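## Task

Pull the wooden tile out of the small wooden box's drawer and set it directly on the table surface, not resting on any other object, then close the drawer. The box must stay roughly where it started and keep its orientation, and the drawer's other item must remain inside. Nothing may count on the robot holding it in place at the end.

## Robot and tools

ROBOT. Two 6-joint arms with parallel-jaw grippers, named left_arm and right_arm. The names do not refer to image sides. Bases in the scene frame: left_arm at (+0.011, +0.234, 0) m with quat_wxyz (+0.998, 0, 0, -0.062), and right_arm at (+0.026, -0.286, 0) m with quat_wxyz (+0.998, 0, 0, -0.063). Both are yawed slightly, about -7 degrees.

SCENE FRAME. The origin is on the table top midway between the arms. +x points out over the table, +z points up, and left_arm sits on the +y side. Printed gripper poses use this frame: end_effector_position in metres and end_effector_quat_wxyz. The printed position is the point between the finger pads, about 1 cm short of the fingertips. It can be off from the true position, more so at long reach. The fingers point along the gripper's +z axis and close along its y axis.

execute_actions(actions, pictures). actions holds at most one item. An empty list [] moves nothing, returns the state and includes pictures. {"rows": [...], "steps": n} runs an action with n between 12 and 15 (default 15). Each step lasts 1/30 s. Each row covers one step, and the last row repeats to fill any remaining steps. {"steps": n} with no rows is a wait of up to 300 steps, counted from the last result, and your reply time counts toward it. Set pictures true to get images with an action.

ROW FORMAT. One flat list of 14 numbers for both arms together, even when only one arm moves. The order is left_arm waist, shoulder, elbow, wrist pitch, wrist yaw, wrist roll, gripper opening, then the same 7 for right_arm. The joint values are absolute target angles in radians, in the form printed under Joint positions. They are not offsets. Stated ranges: waist -2.618 to 3.054, shoulder 0.000 to 3.142, elbow 0.000 to 3.142, wrist pitch -1.571 to 1.571, wrist yaw -1.571 to 1.571, wrist roll -2.094 to 2.094. A call is refused, and sends nothing, if a target lies more than 0.036 past a range end and also beyond the joint's last reported angle. True limits can differ by up to ±0.036, and targets beyond them are clipped. A "joint sent to its limit" line reports such a clip, possibly from an earlier action. If that line is missing, it does not prove there is more room. The opening is absolute, from -1 (closed) to +1 (fully open, about 0.094 m between pads).

MOTION LIMITS. Each joint target is held within a lead of its measured angle: waist 0.202, shoulder 0.258, elbow 0.238, wrist pitch 0.573, wrist yaw and roll 0.522 rad. If a row would move the gripper more than 70 mm from where it is now, the whole row is scaled back. Far moves therefore take several actions. Between calls the arms keep driving toward the last row sent. They stop once motion has nearly ceased or a step is HELD.

TIMING. Each result is taken 12 steps before its action ends. Those remaining steps run while you reply, and the next action starts after them.

RESULT LINES. There is a state line per arm with the pose. Joint positions and Joint velocities give one block per arm: 6 joints, then the pad gap in m. grip_measured is the finger opening on the command scale and may be off by about 1 mm per gripper. HELD marks steps where your row was not fully sent. "joint command not followed" means a clearance check changed or blocked joint targets. MOTOR HOT appears from 75 °C. An OVER-TEMPERATURE FAULT means the arm was stopped: at 90 °C for 10 s, and at 100 °C the arm goes limp and falls. Holding loads heats the motors, so avoid long holds.

GRIPPING. Fingers move toward where grip_measured equals your command, except near ±1. To keep hold of something, command about 0.03 below the current grip_measured, or less for a gentler grip. The pad force limit is roughly 50-62 N. Thin parts under about 2 mm get less force. Objects may occasionally be tugged or pushed by outside disturbances.

zoom_image(camera, region). Returns an enlarged view of part of the latest image. camera is one of cam_high, cam_low, cam_left_wrist, cam_right_wrist, all 504x504. region is [x0, y0, x1, y1] in pixels from the top-left corner, at most 504x504.

read_manual(section) returns only the URDF licence text.

finished_scene(scene) ends scene 1 or 2, grades it and gives the next task. It cannot be undone. A reply with no tool call ends everything.

SUGGESTED ORDER. Look first. Pull the drawer open with one gripper, grasp the named item, lift it clear and set it on open table away from the box, then release. Push the drawer shut without moving the box, keep the other item inside, and check with the cameras before finishing.

AVOID. Dropping, slamming or knocking anything off the table, which fails the task. Shoving the box or shifting its orientation. Arm-to-arm contact or pressing, which can end the scene. Hard pushes. Finish quickly and smoothly for a better result.

Each tool is called after "Request:" as name(argument=value, ...), one argument or row to a line, values as JSON.

## Session

Request:
execute_actions(
  actions=[],
)

Scene clock: 0.00 s of 6000.00 s.
left_arm: end_effector_position=(+0.4564, +0.5905, +0.2839) grip_measured=+1.000 end_effector_quat_wxyz=(+0.088, +0.445, +0.756, +0.472) | right_arm: end_effector_position=(+0.5428, -0.0980, +0.1206) grip_measured=+1.000 end_effector_quat_wxyz=(+0.536, -0.124, +0.835, +0.010)
Joint positions: left_arm=[ 0.733  1.954  1.934 -0.563 -0.207  1.785  0.094] | right_arm=[ 0.548  1.947  1.132  0.363  0.23  -0.018  0.094]
Joint velocities: left_arm=[-0.007 -0.017 -0.002  0.007 -0.037  0.051  0.   ] | right_arm=[ 0.007 -0.027 -0.002  0.051 -0.037 -0.037  0.   ]

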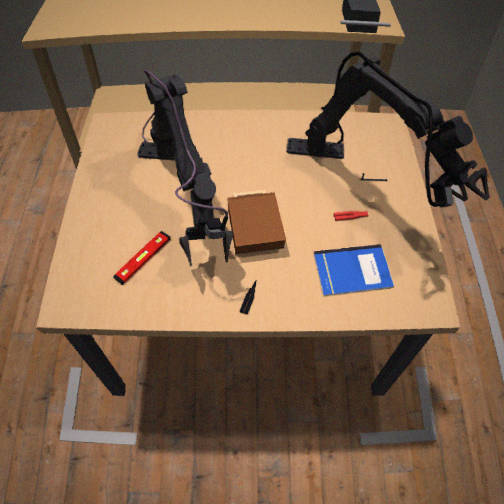

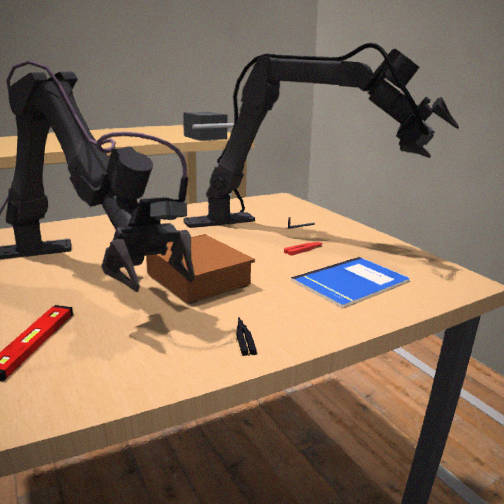

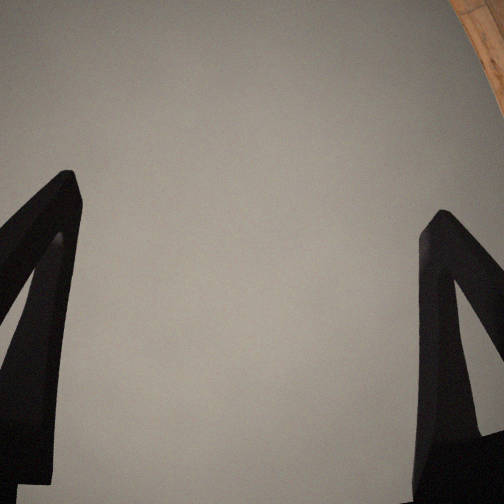

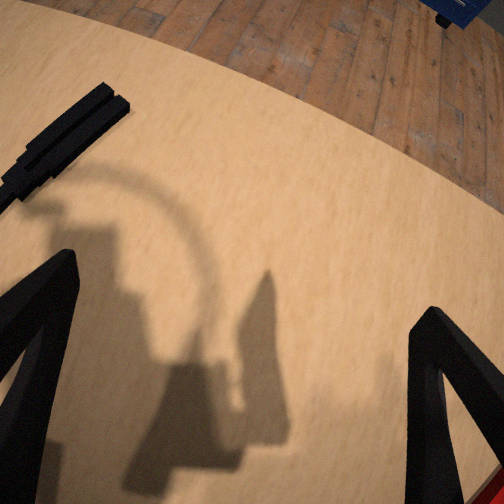

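Request:
zoom_image(
  camera="cam_high",
  region=[180, 160, 320, 280],
)

Request:
zoom_image(
  camera="cam_low",
  region=[90, 200, 290, 330],
)

Region (180, 160, 320, 280) of cam_high's 504x504 image, scaled by 3.600, with more detail than that image has; it fills the top 432 rows of this view, and the rest is white.

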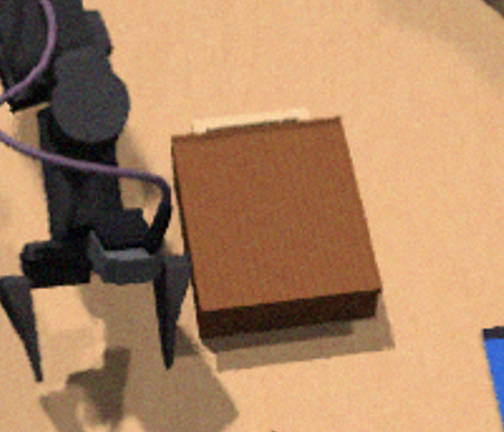

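Region (90, 200, 290, 330) of cam_low's 504x504 image, scaled by 2.520, with more detail than that image has; it fills the top 328 rows of this view, and the rest is white.

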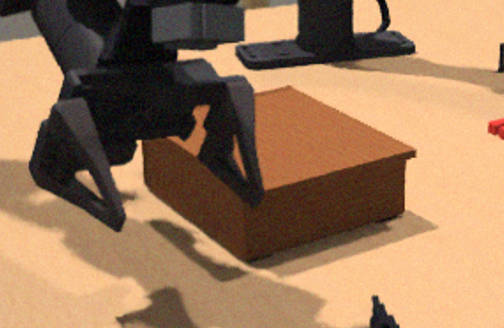

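Request:
execute_actions(
  actions=[
    {"rows":[[0.733,1.954,1.934,-0.563,-0.207,1.785,1,0.548,1.7,1.43,-0.5,0,0,1]],"steps":15},
  ],
)

Request:
execute_actions(
  actions=[
    {"rows":[[0.733,1.954,1.934,-0.563,-0.207,1.785,1,0.8,1.43,1.43,-1.3,0,0,1]],"steps":15},
  ],
)

Request:
execute_actions(
  actions=[
    {"rows":[[0.733,1.954,1.934,-0.563,-0.207,1.785,1,1.182,1.43,1.43,-1.3,0,0,1]],"steps":15},
  ],
)

Request:
execute_actions(
  actions=[
    {"steps":20},
  ],
  pictures=true,
)

Scene clock: 3.67 s of 6000.00 s.
left_arm: end_effector_position=(+0.4564, +0.5905, +0.2839) grip_measured=+1.000 end_effector_quat_wxyz=(+0.088, +0.445, +0.756, +0.472) | right_arm: end_effector_position=(+0.5322, -0.0903, +0.1298) grip_measured=+1.000 end_effector_quat_wxyz=(+0.488, -0.150, +0.859, +0.027)
Joint positions: left_arm=[ 0.733  1.954  1.934 -0.563 -0.207  1.785  0.094] | right_arm=[ 0.548  1.899  1.214  0.128  0.164 -0.017  0.094]
Joint velocities: left_arm=[-0.002  0.002  0.007  0.007  0.022  0.022  0.   ] | right_arm=[-0.002 -0.681  1.057 -2.337 -0.608 -0.051  0.   ]
Steps of this call (steps 1 to 90: nothing new was sent; then 0.57 s passed at rest; steps 91 to 93: the first 3 steps of this action). Readings (joint positions):
91: left_arm=[0.733 1.954 1.934 -0.563 -0.207 1.785] | right_arm=[0.548 1.936 1.152 0.300 0.211 -0.017]
92: left_arm=[0.733 1.954 1.934 -0.563 -0.207 1.785] | right_arm=[0.548 1.921 1.180 0.212 0.187 -0.017]
93: the state above

Scene clock: 4.17 s of 6000.00 s.
left_arm: end_effector_position=(+0.4564, +0.5905, +0.2839) grip_measured=+1.000 end_effector_quat_wxyz=(+0.088, +0.445, +0.756, +0.472) | right_arm: end_effector_position=(+0.4394, -0.0760, +0.2031) grip_measured=+1.000 end_effector_quat_wxyz=(+0.362, -0.220, +0.903, +0.073)
Joint positions: left_arm=[ 0.733  1.954  1.934 -0.563 -0.207  1.785  0.094] | right_arm=[ 0.606  1.65   1.419 -0.585  0.028 -0.011  0.094]
Joint velocities: left_arm=[ 0.007 -0.002 -0.007  0.007 -0.066  0.022  0.   ] | right_arm=[ 0.926 -0.647 -0.032 -1.839 -0.022 -0.037  0.   ]
Steps of this call (steps 1 to 12: the last 12 steps of your previous action; steps 13 to 15: the first 3 steps of this action). Readings (joint positions):
13: left_arm=[0.733 1.954 1.934 -0.563 -0.207 1.785] | right_arm=[0.558 1.682 1.427 -0.461 0.026 -0.011]
14: left_arm=[0.733 1.954 1.934 -0.563 -0.207 1.785] | right_arm=[0.577 1.670 1.422 -0.522 0.028 -0.011]
15: the state above

Scene clock: 4.67 s of 6000.00 s.
left_arm: end_effector_position=(+0.4564, +0.5905, +0.2839) grip_measured=+1.000 end_effector_quat_wxyz=(+0.088, +0.446, +0.755, +0.472) | right_arm: end_effector_position=(+0.2330, -0.0640, +0.1990) grip_measured=+1.000 end_effector_quat_wxyz=(+0.141, -0.400, +0.904, +0.049)
Joint positions: left_arm=[ 0.733  1.954  1.934 -0.563 -0.207  1.786  0.094] | right_arm=[ 0.958  1.434  1.419 -1.255  0.023 -0.007  0.094]
Joint velocities: left_arm=[-0.007 -0.007 -0.012 -0.022 -0.037 -0.066  0.   ] | right_arm=[ 2.127  0.002  0.007 -0.022 -0.168  0.022  0.   ]
Steps of this call (steps 1 to 12: the last 12 steps of your previous action; steps 13 to 15: the first 3 steps of this action). Readings (joint positions):
13: left_arm=[0.733 1.954 1.934 -0.563 -0.207 1.785] | right_arm=[0.829 1.434 1.419 -1.239 0.018 -0.008]
14: left_arm=[0.733 1.954 1.934 -0.563 -0.207 1.785] | right_arm=[0.886 1.434 1.419 -1.250 0.024 -0.007]
15: the state above

Scene clock: 5.33 s of 6000.00 s.
left_arm: end_effector_position=(+0.4564, +0.5905, +0.2839) grip_measured=+1.000 end_effector_quat_wxyz=(+0.088, +0.446, +0.755, +0.472) | right_arm: end_effector_position=(+0.1677, -0.0275, +0.1960) grip_measured=+1.000 end_effector_quat_wxyz=(+0.111, -0.505, +0.853, +0.069)
Joint positions: left_arm=[ 0.733  1.954  1.934 -0.563 -0.207  1.786  0.094] | right_arm=[ 1.188  1.436  1.419 -1.292 -0.008 -0.007  0.094]
Joint velocities: left_arm=[ 0.002  0.007 -0.007  0.007 -0.022 -0.022  0.   ] | right_arm=[ 0.002 -0.007  0.007 -0.081 -0.051  0.066  0.   ]
Kept back: nothing.
Steps of this call (steps 1 to 12: the last 12 steps of your previous action; steps 13 to 20: the robot went on to your last target). Readings (joint positions):
1: left_arm=[0.733 1.954 1.934 -0.563 -0.207 1.786] | right_arm=[1.034 1.435 1.419 -1.258 0.021 -0.007]
2: left_arm=[0.733 1.954 1.934 -0.563 -0.207 1.786] | right_arm=[1.103 1.435 1.419 -1.260 0.014 -0.007]
4: left_arm=[0.733 1.954 1.934 -0.563 -0.207 1.786] | right_arm=[1.185 1.436 1.419 -1.268 -0.004 -0.007]
8: left_arm=[0.733 1.954 1.934 -0.563 -0.207 1.786] | right_arm=[1.191 1.436 1.419 -1.283 -0.009 -0.007]
20: the state above

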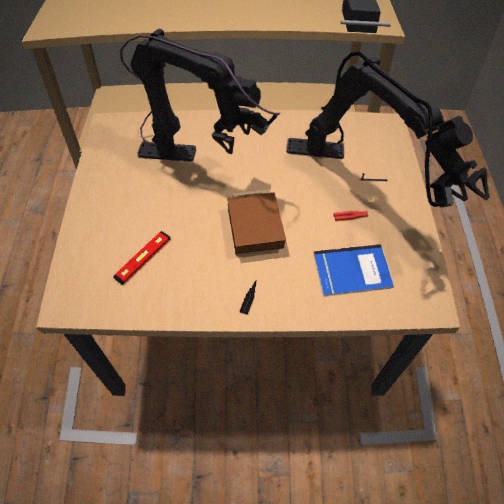

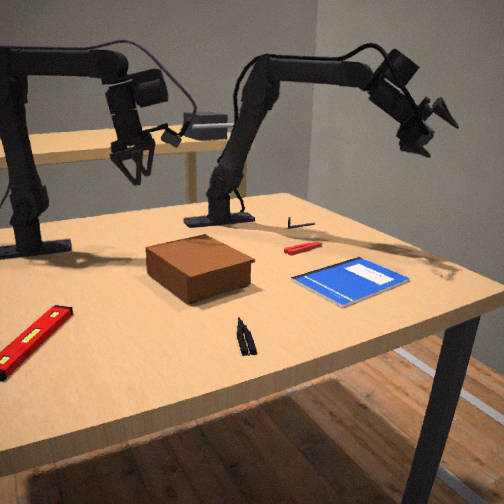

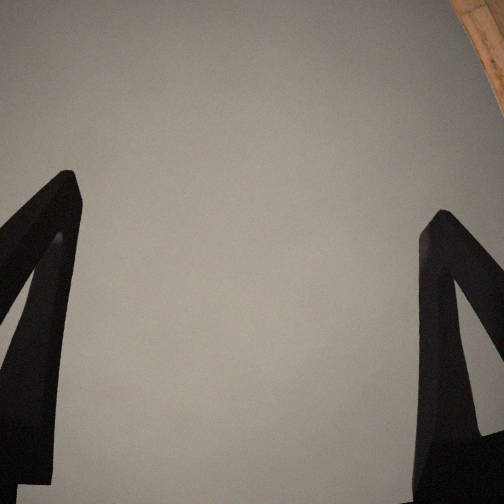

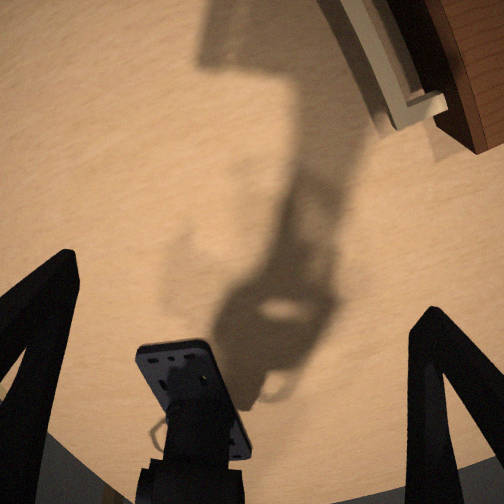

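Request:
execute_actions(
  actions=[
    {"rows":[[0.733,1.954,1.934,-0.563,-0.207,1.785,1,1.15,1.6,1.55,-1.35,0,-0.4,0],[0.733,1.954,1.934,-0.563,-0.207,1.785,1,1.15,1.6,1.55,-1.35,0,-0.4,0],[0.733,1.954,1.934,-0.563,-0.207,1.785,1,1.15,1.7,1.6,-1.35,0,-0.5,0],[0.733,1.954,1.934,-0.563,-0.207,1.785,1,1.13,1.8,1.66,-1.35,0,-0.6,0],[0.733,1.954,1.934,-0.563,-0.207,1.785,1,1.11,1.962,1.755,-1.36,0,-0.715,0]],"steps":15},
  ],
)

Request:
execute_actions(
  actions=[
    {"steps":18},
  ],
  pictures=true,
)

Scene clock: 7.17 s of 6000.00 s.
left_arm: end_effector_position=(+0.4564, +0.5905, +0.2839) grip_measured=+1.000 end_effector_quat_wxyz=(+0.088, +0.446, +0.755, +0.472) | right_arm: end_effector_position=(+0.1808, -0.0178, +0.1940) grip_measured=+0.256 end_effector_quat_wxyz=(+0.092, -0.579, +0.808, +0.045)
Joint positions: left_arm=[ 0.733  1.954  1.934 -0.563 -0.207  1.786  0.094] | right_arm=[ 1.167  1.542  1.521 -1.343 -0.008 -0.203  0.059]
Joint velocities: left_arm=[ 0.017 -0.007  0.007  0.007  0.037 -0.066  0.   ] | right_arm=[-0.237  1.531  1.263 -0.256  0.066 -2.029 -0.423]
Steps of this call (steps 1 to 15: the robot went on to your last target; steps 16 to 52: nothing new was sent; steps 53 to 55: the first 3 steps of this action). Readings (joint positions):
53: left_arm=[0.733 1.954 1.934 -0.563 -0.207 1.786] | right_arm=[1.184 1.457 1.442 -1.318 -0.009 -0.070]
54: left_arm=[0.733 1.954 1.934 -0.563 -0.207 1.786] | right_arm=[1.175 1.493 1.481 -1.337 -0.009 -0.135]
55: the state above

Scene clock: 7.77 s of 6000.00 s.
left_arm: end_effector_position=(+0.4564, +0.5905, +0.2839) grip_measured=+1.000 end_effector_quat_wxyz=(+0.088, +0.446, +0.755, +0.472) | right_arm: end_effector_position=(+0.2306, +0.0245, +0.1113) grip_measured=+0.003 end_effector_quat_wxyz=(+0.011, +0.745, -0.667, +0.000)
Joint positions: left_arm=[ 0.733  1.954  1.934 -0.563 -0.207  1.786  0.094] | right_arm=[ 1.111  1.979  1.734 -1.347 -0.003 -0.696  0.047]
Joint velocities: left_arm=[ 0.002 -0.002 -0.007 -0.051 -0.051 -0.066  0.   ] | right_arm=[ 0.002 -0.007  0.022  0.022 -0.022 -0.066 -0.001]
Kept back: nothing.
Steps of this call (steps 1 to 12: the last 12 steps of your previous action; steps 13 to 18: the robot went on to your last target). Readings (joint positions):
1: left_arm=[0.733 1.954 1.934 -0.563 -0.207 1.786] | right_arm=[1.158 1.608 1.570 -1.352 -0.008 -0.278]
2: left_arm=[0.733 1.954 1.934 -0.563 -0.207 1.786] | right_arm=[1.147 1.687 1.631 -1.360 -0.008 -0.360]
4: left_arm=[0.733 1.954 1.934 -0.563 -0.207 1.786] | right_arm=[1.127 1.846 1.721 -1.339 -0.008 -0.484]
8: left_arm=[0.733 1.954 1.934 -0.563 -0.207 1.786] | right_arm=[1.111 2.024 1.734 -1.325 -0.003 -0.614]
18: the state above

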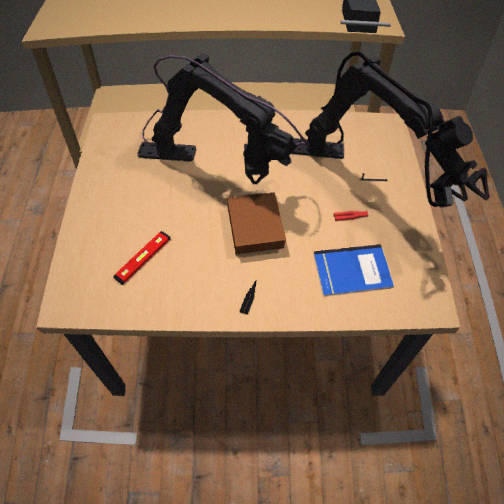

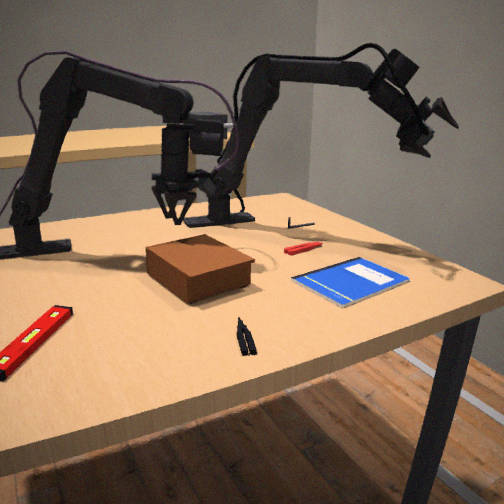

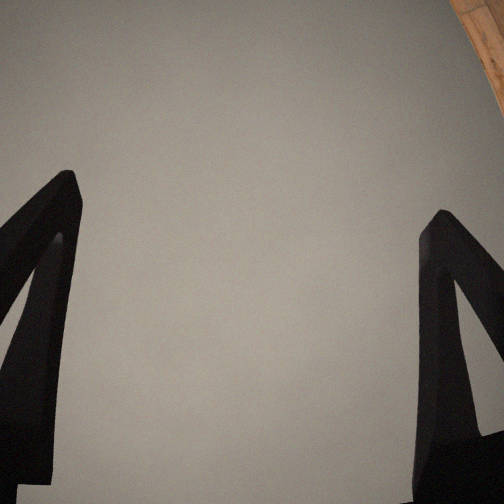

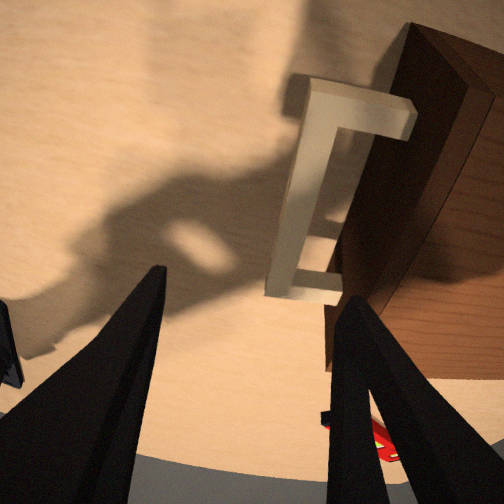

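Request:
execute_actions(
  actions=[
    {"rows":[[0.733,1.954,1.934,-0.563,-0.207,1.785,1,1.089,1.97,1.72,-1.3,0,-0.735,-0.3],[0.733,1.954,1.934,-0.563,-0.207,1.785,1,1.089,1.97,1.72,-1.3,0,-0.735,-0.3],[0.733,1.954,1.934,-0.563,-0.207,1.785,1,1.089,2.0,1.628,-1.21,0,-0.735,-0.3]],"steps":15},
  ],
)

Request:
execute_actions(
  actions=[
    {"steps":15},
  ],
  pictures=true,
)

Scene clock: 9.53 s of 6000.00 s.
left_arm: end_effector_position=(+0.4564, +0.5905, +0.2839) grip_measured=+1.000 end_effector_quat_wxyz=(+0.088, +0.446, +0.755, +0.472) | right_arm: end_effector_position=(+0.2351, +0.0261, +0.1075) grip_measured=-0.289 end_effector_quat_wxyz=(+0.002, +0.748, -0.663, -0.001)
Joint positions: left_arm=[ 0.733  1.954  1.934 -0.563 -0.207  1.786  0.094] | right_arm=[ 1.104  1.977  1.717 -1.314 -0.003 -0.715  0.033]
Joint velocities: left_arm=[-0.012 -0.017 -0.027 -0.066  0.051  0.037  0.   ] | right_arm=[-0.115 -0.203 -0.667  0.784 -0.022 -0.081 -0.019]
Steps of this call (steps 1 to 30: the robot went on to your last target; steps 31 to 50: nothing new was sent; steps 51 to 53: the first 3 steps of this action). Readings (joint positions):
51: left_arm=[0.733 1.954 1.934 -0.563 -0.207 1.786] | right_arm=[1.110 1.979 1.734 -1.345 -0.003 -0.709]
52: left_arm=[0.733 1.954 1.934 -0.563 -0.207 1.786] | right_arm=[1.108 1.979 1.734 -1.339 -0.003 -0.712]
53: the state above

Scene clock: 10.03 s of 6000.00 s.
left_arm: end_effector_position=(+0.4564, +0.5905, +0.2839) grip_measured=+1.000 end_effector_quat_wxyz=(+0.088, +0.446, +0.755, +0.472) | right_arm: end_effector_position=(+0.2374, +0.0224, +0.0710) grip_measured=-0.297 end_effector_quat_wxyz=(+0.021, +0.748, -0.663, +0.001)
Joint positions: left_arm=[ 0.733  1.954  1.934 -0.563 -0.207  1.786  0.094] | right_arm=[ 1.093  2.02   1.632 -1.224 -0.003 -0.725  0.033]
Joint velocities: left_arm=[-0.002 -0.012 -0.012  0.022  0.037  0.051  0.   ] | right_arm=[-0.012 -0.002  0.002 -0.066 -0.066  0.051  0.   ]
Kept back: nothing.
Steps of this call (steps 1 to 12: the last 12 steps of your previous action; steps 13 to 15: the robot went on to your last target). Readings (joint positions):
1: left_arm=[0.733 1.954 1.934 -0.563 -0.207 1.786] | right_arm=[1.100 1.976 1.695 -1.291 -0.003 -0.717]
2: left_arm=[0.733 1.954 1.934 -0.563 -0.207 1.786] | right_arm=[1.097 1.980 1.673 -1.275 -0.003 -0.718]
4: left_arm=[0.733 1.954 1.934 -0.563 -0.207 1.786] | right_arm=[1.093 1.998 1.646 -1.260 -0.003 -0.721]
8: left_arm=[0.733 1.954 1.934 -0.563 -0.207 1.786] | right_arm=[1.093 2.020 1.632 -1.240 -0.003 -0.723]
15: the state above

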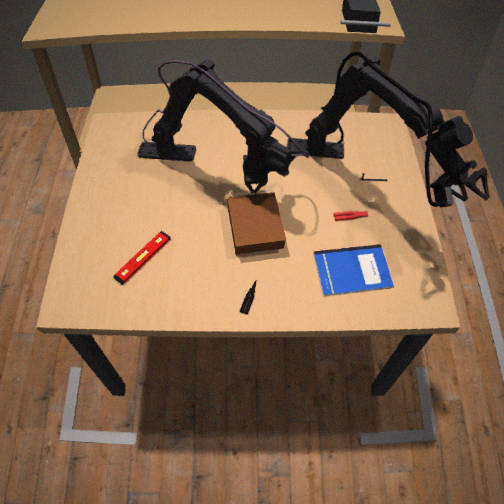

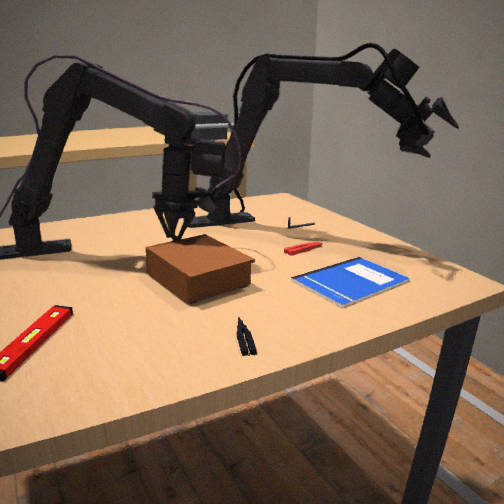

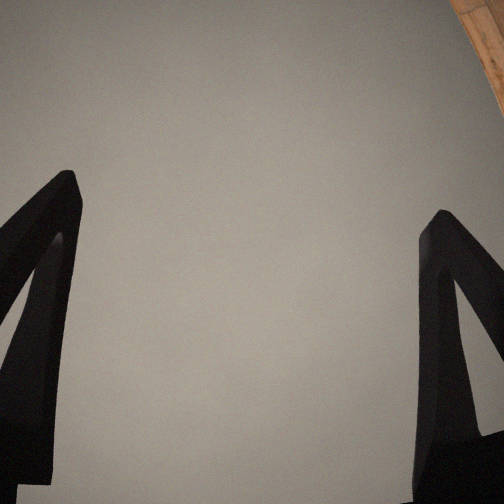

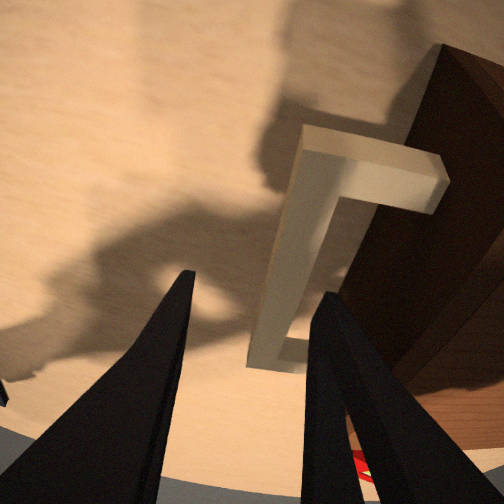

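Request:
execute_actions(
  actions=[
    {"rows":[[0.733,1.954,1.934,-0.563,-0.207,1.785,1,1.084,2.01,1.628,-1.2,0,-0.735,-0.43],[0.733,1.954,1.934,-0.563,-0.207,1.785,1,1.084,2.01,1.628,-1.2,0,-0.735,-0.43],[0.733,1.954,1.934,-0.563,-0.207,1.785,1,1.084,2.02,1.61,-1.17,0,-0.735,-0.43],[0.733,1.954,1.934,-0.563,-0.207,1.785,1,1.084,2.02,1.61,-1.17,0,-0.735,-0.43],[0.733,1.954,1.934,-0.563,-0.207,1.785,1,1.084,2.036,1.575,-1.12,0,-0.735,-0.43]],"steps":15},
  ],
)

Request:
execute_actions(
  actions=[
    {"steps":15},
  ],
  pictures=true,
)

Scene clock: 12.70 s of 6000.00 s.
left_arm: end_effector_position=(+0.4564, +0.5905, +0.2839) grip_measured=+1.000 end_effector_quat_wxyz=(+0.088, +0.446, +0.755, +0.472) | right_arm: end_effector_position=(+0.2386, +0.0241, +0.0704) grip_measured=-0.424 end_effector_quat_wxyz=(+0.017, +0.748, -0.663, +0.001)
Joint positions: left_arm=[ 0.733  1.954  1.934 -0.563 -0.207  1.786  0.094] | right_arm=[ 1.093  2.02   1.63  -1.214 -0.003 -0.725  0.027]
Joint velocities: left_arm=[-0.012 -0.002 -0.012 -0.051 -0.095 -0.037  0.   ] | right_arm=[ 0.002 -0.002 -0.085  0.242 -0.022 -0.037 -0.007]
Steps of this call (steps 1 to 15: the robot went on to your last target; steps 16 to 77: nothing new was sent; steps 78 to 80: the first 3 steps of this action). Readings (joint positions):
78: left_arm=[0.733 1.954 1.934 -0.563 -0.207 1.786] | right_arm=[1.093 2.020 1.632 -1.221 -0.003 -0.725]
79: left_arm=[0.733 1.954 1.934 -0.563 -0.207 1.786] | right_arm=[1.093 2.020 1.632 -1.219 -0.003 -0.725]
80: the state above

Scene clock: 13.20 s of 6000.00 s.
left_arm: end_effector_position=(+0.4564, +0.5905, +0.2839) grip_measured=+1.000 end_effector_quat_wxyz=(+0.088, +0.446, +0.755, +0.472) | right_arm: end_effector_position=(+0.2410, +0.0275, +0.0493) grip_measured=-0.427 end_effector_quat_wxyz=(+0.014, +0.748, -0.663, +0.000)
Joint positions: left_arm=[ 0.733  1.954  1.934 -0.563 -0.207  1.786  0.094] | right_arm=[ 1.093  2.046  1.583 -1.135 -0.003 -0.725  0.027]
Joint velocities: left_arm=[ 0.002  0.002  0.002  0.022 -0.037 -0.037  0.   ] | right_arm=[-0.012 -0.007  0.002  0.11  -0.022 -0.007  0.   ]
Kept back: nothing.
Steps of this call (steps 1 to 12: the last 12 steps of your previous action; steps 13 to 15: the robot went on to your last target). Readings (joint positions):
1: left_arm=[0.733 1.954 1.934 -0.563 -0.207 1.786] | right_arm=[1.093 2.020 1.628 -1.207 -0.003 -0.725]
2: left_arm=[0.733 1.954 1.934 -0.563 -0.207 1.786] | right_arm=[1.093 2.021 1.620 -1.192 -0.003 -0.725]
4: left_arm=[0.733 1.954 1.934 -0.563 -0.207 1.786] | right_arm=[1.093 2.025 1.601 -1.168 -0.003 -0.725]
8: left_arm=[0.733 1.954 1.934 -0.563 -0.207 1.786] | right_arm=[1.093 2.044 1.584 -1.148 -0.003 -0.725]
15: the state above

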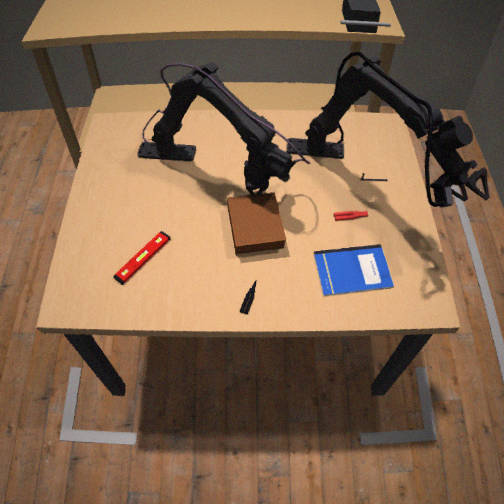

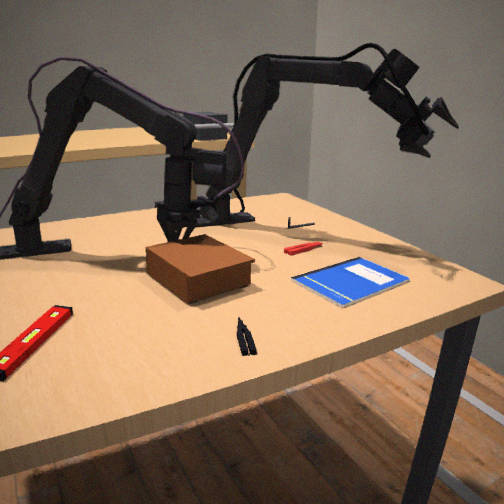

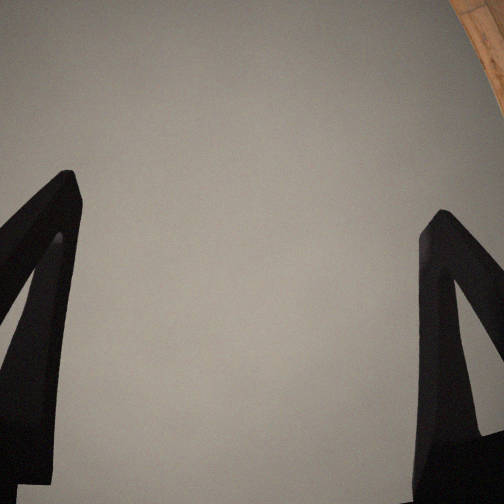

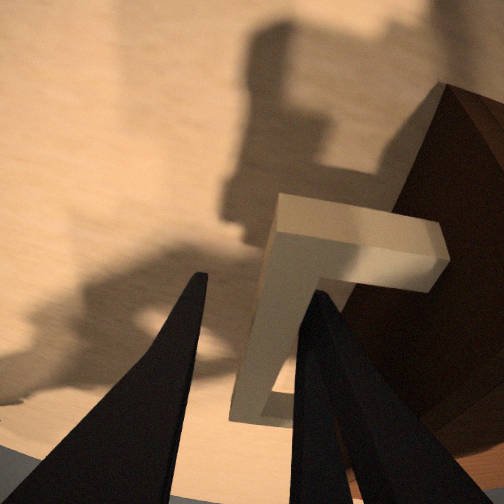

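Request:
execute_actions(
  actions=[
    {"rows":[[0.733,1.954,1.934,-0.563,-0.207,1.785,1,1.06,2.0,1.545,-1.12,0,-0.77,-0.43],[0.733,1.954,1.934,-0.563,-0.207,1.785,1,1.06,2.0,1.545,-1.12,0,-0.77,-0.43],[0.733,1.954,1.934,-0.563,-0.207,1.785,1,1.029,1.975,1.495,-1.095,0,-0.797,-0.43]],"steps":15},
  ],
)

Request:
execute_actions(
  actions=[
    {"steps":15},
  ],
  pictures=true,
)

Scene clock: 14.30 s of 6000.00 s.
left_arm: end_effector_position=(+0.4564, +0.5905, +0.2839) grip_measured=+1.000 end_effector_quat_wxyz=(+0.088, +0.446, +0.755, +0.472) | right_arm: end_effector_position=(+0.2437, +0.0213, +0.0479) grip_measured=-0.427 end_effector_quat_wxyz=(+0.012, +0.750, -0.661, -0.000)
Joint positions: left_arm=[ 0.733  1.954  1.934 -0.563 -0.207  1.786  0.094] | right_arm=[ 1.077  2.03   1.554 -1.118 -0.003 -0.746  0.027]
Joint velocities: left_arm=[-0.002  0.007  0.007 -0.037  0.051  0.022  0.   ] | right_arm=[-0.281 -0.354 -0.632  0.403  0.007 -0.256 -0.002]
Steps of this call (steps 1 to 15: the robot went on to your last target; steps 16 to 30: nothing new was sent; steps 31 to 33: the first 3 steps of this action). Readings (joint positions):
31: left_arm=[0.733 1.954 1.934 -0.563 -0.207 1.786] | right_arm=[1.091 2.043 1.578 -1.128 -0.003 -0.731]
32: left_arm=[0.733 1.954 1.934 -0.563 -0.207 1.786] | right_arm=[1.086 2.039 1.570 -1.126 -0.003 -0.737]
33: the state above

Scene clock: 14.80 s of 6000.00 s.
left_arm: end_effector_position=(+0.4564, +0.5905, +0.2839) grip_measured=+1.000 end_effector_quat_wxyz=(+0.088, +0.446, +0.755, +0.472) | right_arm: end_effector_position=(+0.2516, +0.0008, +0.0456) grip_measured=-0.427 end_effector_quat_wxyz=(+0.020, +0.747, -0.665, -0.000)
Joint positions: left_arm=[ 0.733  1.954  1.934 -0.563 -0.207  1.786  0.094] | right_arm=[ 1.027  2.004  1.506 -1.113 -0.002 -0.786  0.027]
Joint velocities: left_arm=[-0.012 -0.007 -0.022 -0.066  0.007  0.037  0.   ] | right_arm=[ 0.007 -0.007  0.002 -0.051  0.051  0.066 -0.   ]
Kept back: nothing.
Steps of this call (steps 1 to 12: the last 12 steps of your previous action; steps 13 to 15: the robot went on to your last target). Readings (joint positions):
1: left_arm=[0.733 1.954 1.934 -0.563 -0.207 1.786] | right_arm=[1.066 2.020 1.534 -1.113 -0.003 -0.754]
2: left_arm=[0.733 1.954 1.934 -0.563 -0.207 1.786] | right_arm=[1.052 2.012 1.520 -1.113 -0.003 -0.761]
4: left_arm=[0.733 1.954 1.934 -0.563 -0.207 1.786] | right_arm=[1.032 2.006 1.508 -1.113 -0.001 -0.771]
8: left_arm=[0.733 1.954 1.934 -0.563 -0.207 1.786] | right_arm=[1.027 2.004 1.506 -1.113 -0.002 -0.781]
15: the state above

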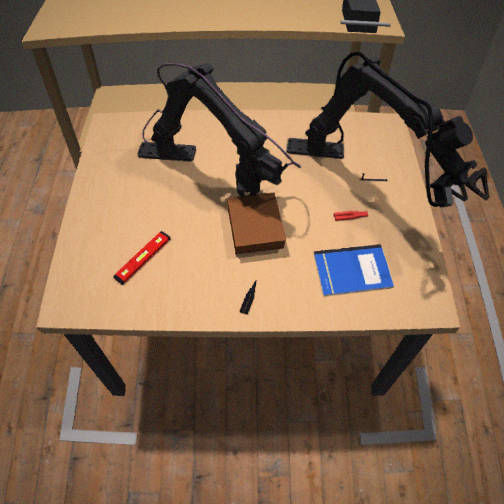

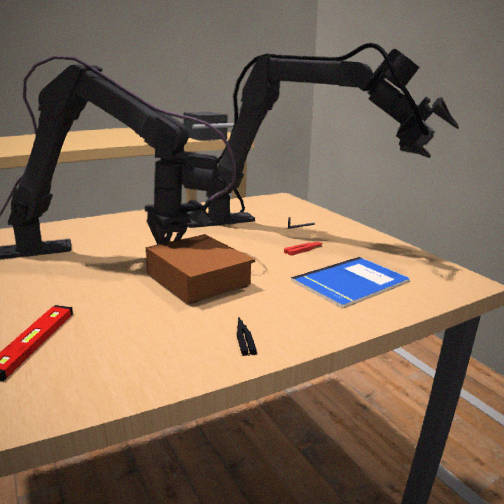

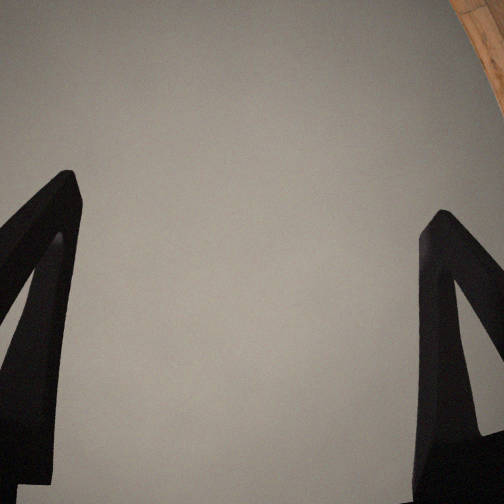

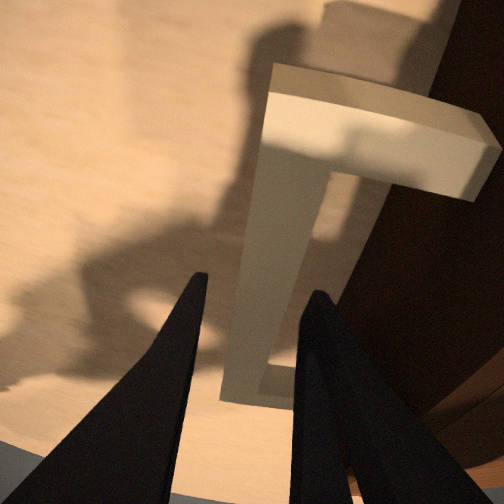

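Request:
execute_actions(
  actions=[
    {"rows":[[0.733,1.954,1.934,-0.563,-0.207,1.785,1,1.027,1.985,1.475,-1.07,0,-0.797,-0.43],[0.733,1.954,1.934,-0.563,-0.207,1.785,1,1.027,1.985,1.475,-1.07,0,-0.797,-0.43],[0.733,1.954,1.934,-0.563,-0.207,1.785,1,1.027,1.992,1.452,-1.03,0,-0.797,-0.43]],"steps":15},
  ],
)

Request:
execute_actions(
  actions=[
    {"steps":15},
  ],
  pictures=true,
)

Scene clock: 15.73 s of 6000.00 s.
left_arm: end_effector_position=(+0.4564, +0.5905, +0.2839) grip_measured=+1.000 end_effector_quat_wxyz=(+0.088, +0.446, +0.755, +0.472) | right_arm: end_effector_position=(+0.2509, +0.0001, +0.0418) grip_measured=-0.428 end_effector_quat_wxyz=(+0.020, +0.747, -0.664, -0.000)
Joint positions: left_arm=[ 0.733  1.954  1.934 -0.563 -0.207  1.786  0.094] | right_arm=[ 1.027  2.004  1.49  -1.097 -0.003 -0.788  0.027]
Joint velocities: left_arm=[ 0.007  0.002 -0.022  0.037 -0.051  0.037  0.   ] | right_arm=[ 0.007 -0.027 -0.281  0.286 -0.051 -0.007 -0.001]
Steps of this call (steps 1 to 15: the robot went on to your last target; steps 16 to 25: nothing new was sent; steps 26 to 28: the first 3 steps of this action). Readings (joint positions):
26: left_arm=[0.733 1.954 1.934 -0.563 -0.207 1.786] | right_arm=[1.027 2.004 1.503 -1.108 -0.002 -0.788]
27: left_arm=[0.733 1.954 1.934 -0.563 -0.207 1.786] | right_arm=[1.027 2.004 1.499 -1.105 -0.002 -0.788]
28: the state above

Scene clock: 16.23 s of 6000.00 s.
left_arm: end_effector_position=(+0.4564, +0.5905, +0.2839) grip_measured=+1.000 end_effector_quat_wxyz=(+0.088, +0.446, +0.755, +0.472) | right_arm: end_effector_position=(+0.2478, -0.0032, +0.0353) grip_measured=-0.428 end_effector_quat_wxyz=(+0.025, +0.748, -0.663, -0.001)
Joint positions: left_arm=[ 0.733  1.954  1.934 -0.563 -0.207  1.786  0.094] | right_arm=[ 1.027  2.004  1.463 -1.08  -0.006 -0.791  0.027]
Joint velocities: left_arm=[ 0.017 -0.002  0.007 -0.051 -0.007 -0.022  0.   ] | right_arm=[ 0.017 -0.012 -0.002  0.066  0.022 -0.037 -0.   ]
Kept back: nothing.
Steps of this call (steps 1 to 12: the last 12 steps of your previous action; steps 13 to 15: the robot went on to your last target). Readings (joint positions):
1: left_arm=[0.733 1.954 1.934 -0.563 -0.207 1.786] | right_arm=[1.027 2.004 1.482 -1.091 -0.004 -0.789]
2: left_arm=[0.733 1.954 1.934 -0.563 -0.207 1.786] | right_arm=[1.027 2.004 1.474 -1.087 -0.006 -0.790]
4: left_arm=[0.733 1.954 1.934 -0.563 -0.207 1.786] | right_arm=[1.027 2.004 1.464 -1.081 -0.006 -0.790]
8: left_arm=[0.733 1.954 1.934 -0.563 -0.207 1.786] | right_arm=[1.027 2.004 1.463 -1.080 -0.006 -0.791]
15: the state above

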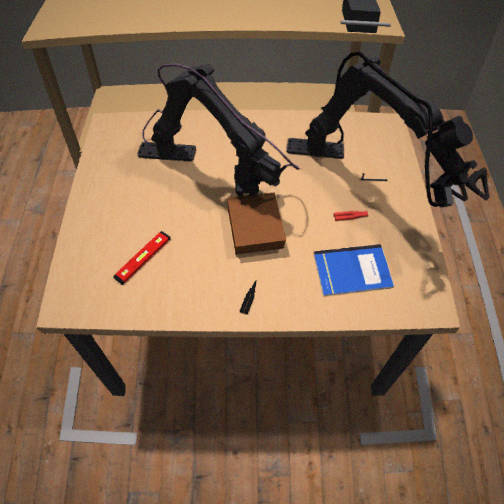

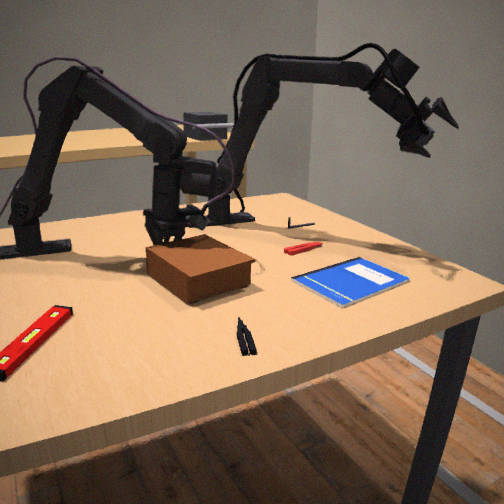

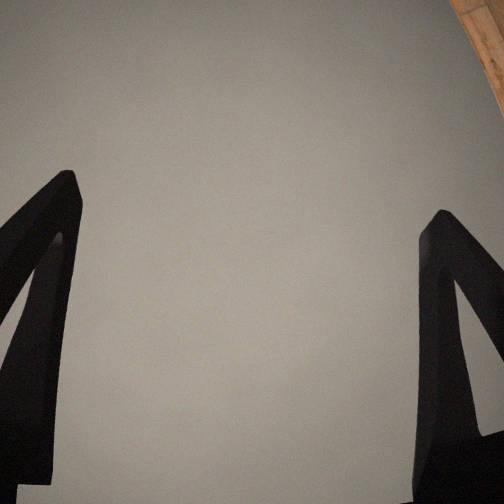

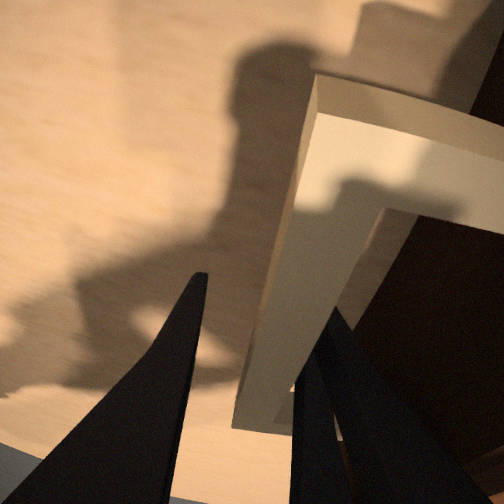

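Request:
execute_actions(
  actions=[
    {"rows":[[0.733,1.954,1.934,-0.563,-0.207,1.785,1,1.027,2.015,1.445,-1.01,0,-0.797,-0.43],[0.733,1.954,1.934,-0.563,-0.207,1.785,1,1.027,2.015,1.445,-1.01,0,-0.797,-0.43],[0.733,1.954,1.934,-0.563,-0.207,1.785,1,1.027,2.015,1.445,-1.01,0,-0.797,-0.43],[0.733,1.954,1.934,-0.563,-0.207,1.785,1,1.027,2.015,1.445,-1.01,0,-0.797,-0.43],[0.733,1.954,1.934,-0.563,-0.207,1.785,1,1.027,2.015,1.445,-1.01,0,-0.797,-0.43],[0.733,1.954,1.934,-0.563,-0.207,1.785,1,1.027,2.015,1.445,-1.01,0,-0.797,-0.43],[0.733,1.954,1.934,-0.563,-0.207,1.785,1,1.027,2.015,1.445,-1.01,0,-0.797,-0.43],[0.733,1.954,1.934,-0.563,-0.207,1.785,1,1.027,2.015,1.445,-1.01,0,-0.797,-0.85]],"steps":15},
  ],
)

Request:
execute_actions(
  actions=[
    {"steps":18},
  ],
  pictures=true,
)

Scene clock: 17.23 s of 6000.00 s.
left_arm: end_effector_position=(+0.4564, +0.5905, +0.2839) grip_measured=+1.000 end_effector_quat_wxyz=(+0.088, +0.446, +0.755, +0.472) | right_arm: end_effector_position=(+0.2484, -0.0025, +0.0353) grip_measured=-0.428 end_effector_quat_wxyz=(+0.023, +0.748, -0.663, -0.001)
Joint positions: left_arm=[ 0.733  1.954  1.934 -0.563 -0.207  1.786  0.094] | right_arm=[ 1.027  2.004  1.463 -1.076 -0.006 -0.791  0.027]
Joint velocities: left_arm=[-0.002  0.002 -0.012 -0.007  0.037 -0.022  0.   ] | right_arm=[ 0.002  0.007 -0.007  0.125 -0.037 -0.022 -0.   ]
Steps of this call (steps 1 to 15: the robot went on to your last target; steps 16 to 27: nothing new was sent; steps 28 to 30: the first 3 steps of this action). Readings (joint positions):
28: left_arm=[0.733 1.954 1.934 -0.563 -0.207 1.786] | right_arm=[1.027 2.004 1.463 -1.079 -0.006 -0.791]
29: left_arm=[0.733 1.954 1.934 -0.563 -0.207 1.786] | right_arm=[1.027 2.004 1.463 -1.077 -0.006 -0.791]
30: the state above

Scene clock: 17.83 s of 6000.00 s.
left_arm: end_effector_position=(+0.4564, +0.5905, +0.2839) grip_measured=+1.000 end_effector_quat_wxyz=(+0.088, +0.446, +0.755, +0.472) | right_arm: end_effector_position=(+0.2522, +0.0027, +0.0342) grip_measured=-0.805 end_effector_quat_wxyz=(+0.011, +0.751, -0.660, -0.001)
Joint positions: left_arm=[ 0.733  1.954  1.934 -0.563 -0.207  1.786  0.094] | right_arm=[ 1.029  2.006  1.463 -1.049 -0.004 -0.797  0.009]
Joint velocities: left_arm=[ 0.017 -0.002  0.002  0.022  0.095 -0.022  0.   ] | right_arm=[-0.022 -0.002 -0.012  0.007  0.051 -0.037  0.001]
Kept back: nothing.
Steps of this call (steps 1 to 12: the last 12 steps of your previous action; steps 13 to 18: the robot went on to your last target). Readings (joint positions):
1: left_arm=[0.733 1.954 1.934 -0.563 -0.207 1.786] | right_arm=[1.027 2.004 1.463 -1.074 -0.006 -0.791]
2: left_arm=[0.733 1.954 1.934 -0.563 -0.207 1.786] | right_arm=[1.027 2.004 1.463 -1.073 -0.006 -0.791]
4: left_arm=[0.733 1.954 1.934 -0.563 -0.207 1.786] | right_arm=[1.027 2.004 1.463 -1.070 -0.006 -0.791]
8: left_arm=[0.733 1.954 1.934 -0.563 -0.207 1.786] | right_arm=[1.029 2.006 1.463 -1.049 -0.003 -0.797]
18: the state above

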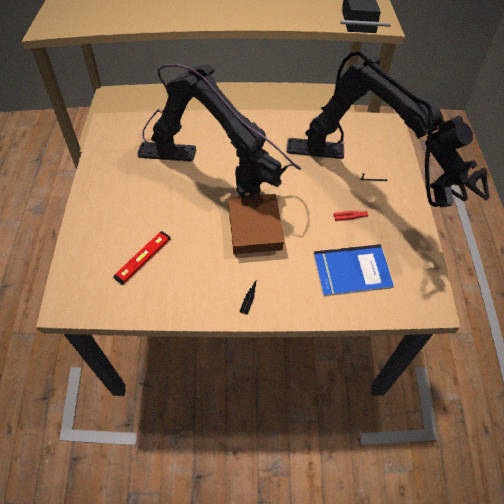

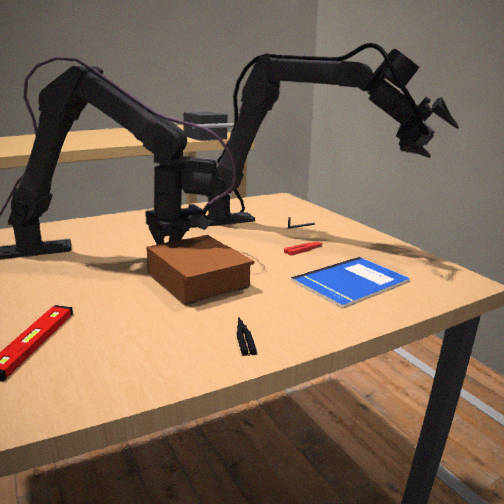

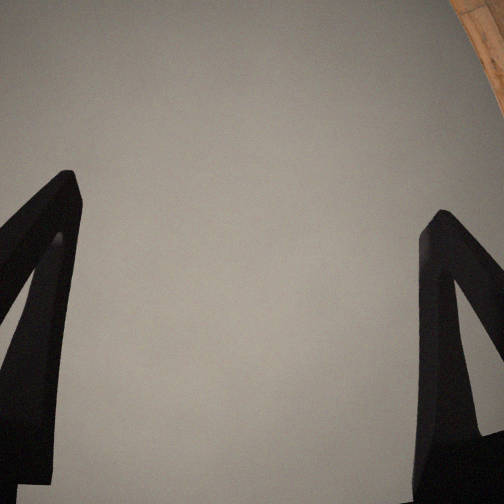

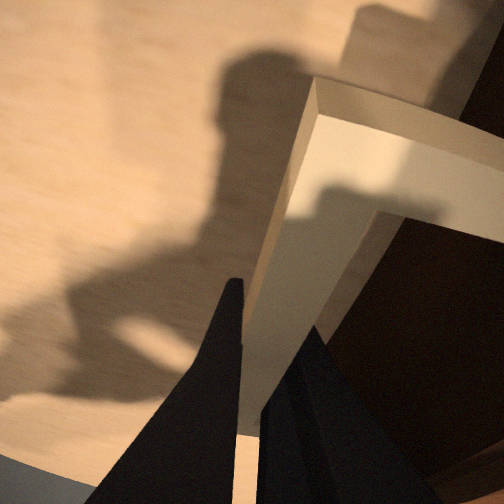

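Request:
execute_actions(
  actions=[
    {"rows":[[0.733,1.954,1.934,-0.563,-0.207,1.785,1,1.04,1.99,1.45,-1.04,0,-0.79,-0.85],[0.733,1.954,1.934,-0.563,-0.207,1.785,1,1.04,1.99,1.45,-1.04,0,-0.79,-0.85],[0.733,1.954,1.934,-0.563,-0.207,1.785,1,1.05,1.975,1.43,-1.03,0,-0.78,-0.85],[0.733,1.954,1.934,-0.563,-0.207,1.785,1,1.05,1.975,1.43,-1.03,0,-0.78,-0.85],[0.733,1.954,1.934,-0.563,-0.207,1.785,1,1.06,1.96,1.41,-1.02,0,-0.77,-0.85],[0.733,1.954,1.934,-0.563,-0.207,1.785,1,1.06,1.96,1.41,-1.02,0,-0.77,-0.85],[0.733,1.954,1.934,-0.563,-0.207,1.785,1,1.075,1.945,1.39,-1.01,0,-0.757,-0.85]],"steps":15},
  ],
)

Request:
execute_actions(
  actions=[
    {"steps":15},
  ],
  pictures=true,
)

Scene clock: 19.90 s of 6000.00 s.
left_arm: end_effector_position=(+0.4564, +0.5905, +0.2839) grip_measured=+1.000 end_effector_quat_wxyz=(+0.088, +0.446, +0.755, +0.472) | right_arm: end_effector_position=(+0.2517, +0.0029, +0.0345) grip_measured=-0.805 end_effector_quat_wxyz=(+0.010, +0.751, -0.660, +0.001)
Joint positions: left_arm=[ 0.733  1.954  1.934 -0.563 -0.207  1.786  0.094] | right_arm=[ 1.032  2.004  1.461 -1.048  0.    -0.794  0.009]
Joint velocities: left_arm=[-0.017 -0.007  0.007  0.051 -0.007 -0.051  0.   ] | right_arm=[ 0.051 -0.1   -0.149  0.051  0.11   0.095 -0.001]
Steps of this call (steps 1 to 15: the robot went on to your last target; steps 16 to 59: nothing new was sent; steps 60 to 62: the first 3 steps of this action). Readings (joint positions):
60: left_arm=[0.733 1.954 1.934 -0.563 -0.207 1.786] | right_arm=[1.030 2.006 1.463 -1.050 -0.003 -0.797]
61: left_arm=[0.733 1.954 1.934 -0.563 -0.207 1.786] | right_arm=[1.031 2.006 1.463 -1.050 -0.002 -0.796]
62: the state above

Scene clock: 20.40 s of 6000.00 s.
left_arm: end_effector_position=(+0.4564, +0.5905, +0.2839) grip_measured=+1.000 end_effector_quat_wxyz=(+0.088, +0.446, +0.755, +0.472) | right_arm: end_effector_position=(+0.2425, +0.0031, +0.0341) grip_measured=-0.805 end_effector_quat_wxyz=(+0.001, +0.752, -0.659, +0.010)
Joint positions: left_arm=[ 0.733  1.954  1.934 -0.563 -0.207  1.786  0.094] | right_arm=[ 1.063  1.969  1.409 -1.013  0.02  -0.767  0.009]
Joint velocities: left_arm=[-0.007  0.007  0.002 -0.051  0.007 -0.007  0.   ] | right_arm=[-0.002  0.017 -0.012 -0.007  0.066  0.037 -0.   ]
Kept back: nothing.
Steps of this call (steps 1 to 12: the last 12 steps of your previous action; steps 13 to 15: the robot went on to your last target). Readings (joint positions):
1: left_arm=[0.733 1.954 1.934 -0.563 -0.207 1.786] | right_arm=[1.034 2.001 1.456 -1.043 0.004 -0.792]
2: left_arm=[0.733 1.954 1.934 -0.563 -0.207 1.786] | right_arm=[1.036 1.996 1.449 -1.036 0.008 -0.789]
4: left_arm=[0.733 1.954 1.934 -0.563 -0.207 1.786] | right_arm=[1.043 1.984 1.432 -1.021 0.015 -0.782]
8: left_arm=[0.733 1.954 1.934 -0.563 -0.207 1.786] | right_arm=[1.061 1.970 1.410 -1.014 0.020 -0.770]
15: the state above

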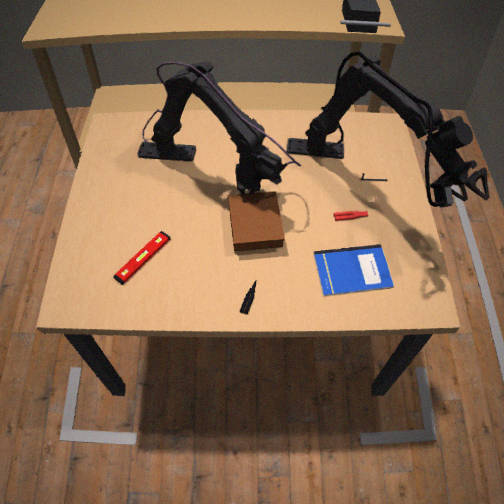

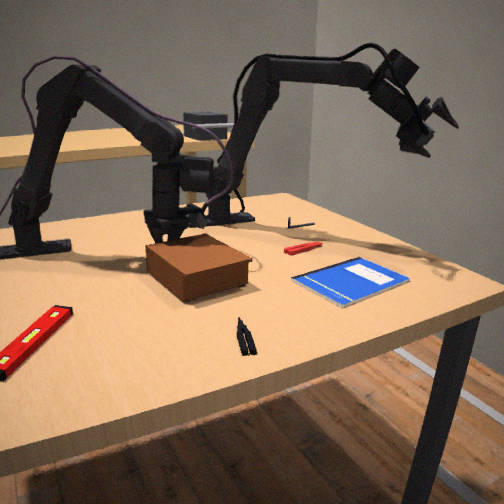

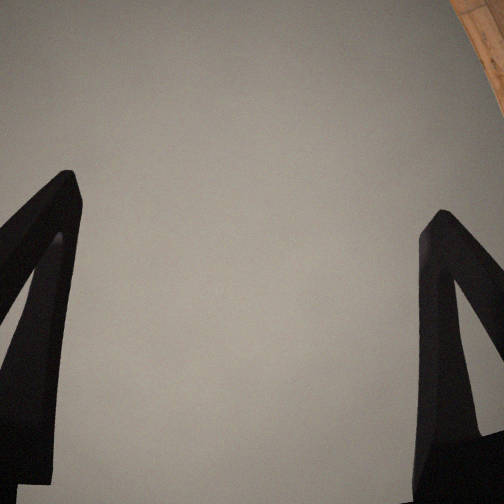

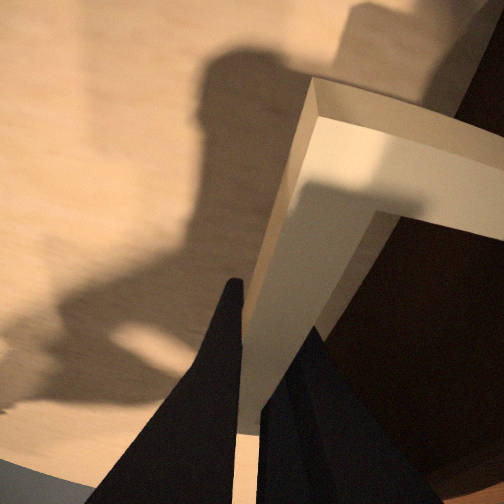

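Request:
zoom_image(
  camera="cam_high",
  region=[180, 160, 320, 280],
)

Region (180, 160, 320, 280) of cam_high's 504x504 image, scaled by 3.600, with more detail than that image has; it fills the top 432 rows of this view, and the rest is white.

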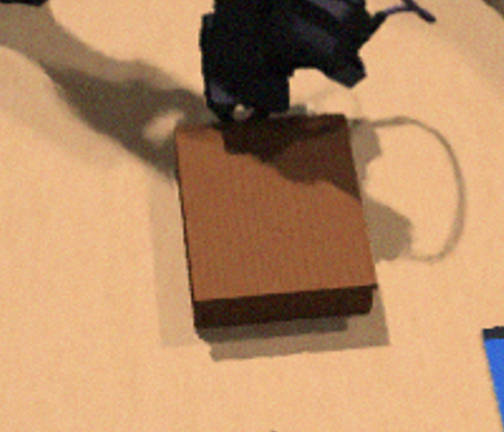

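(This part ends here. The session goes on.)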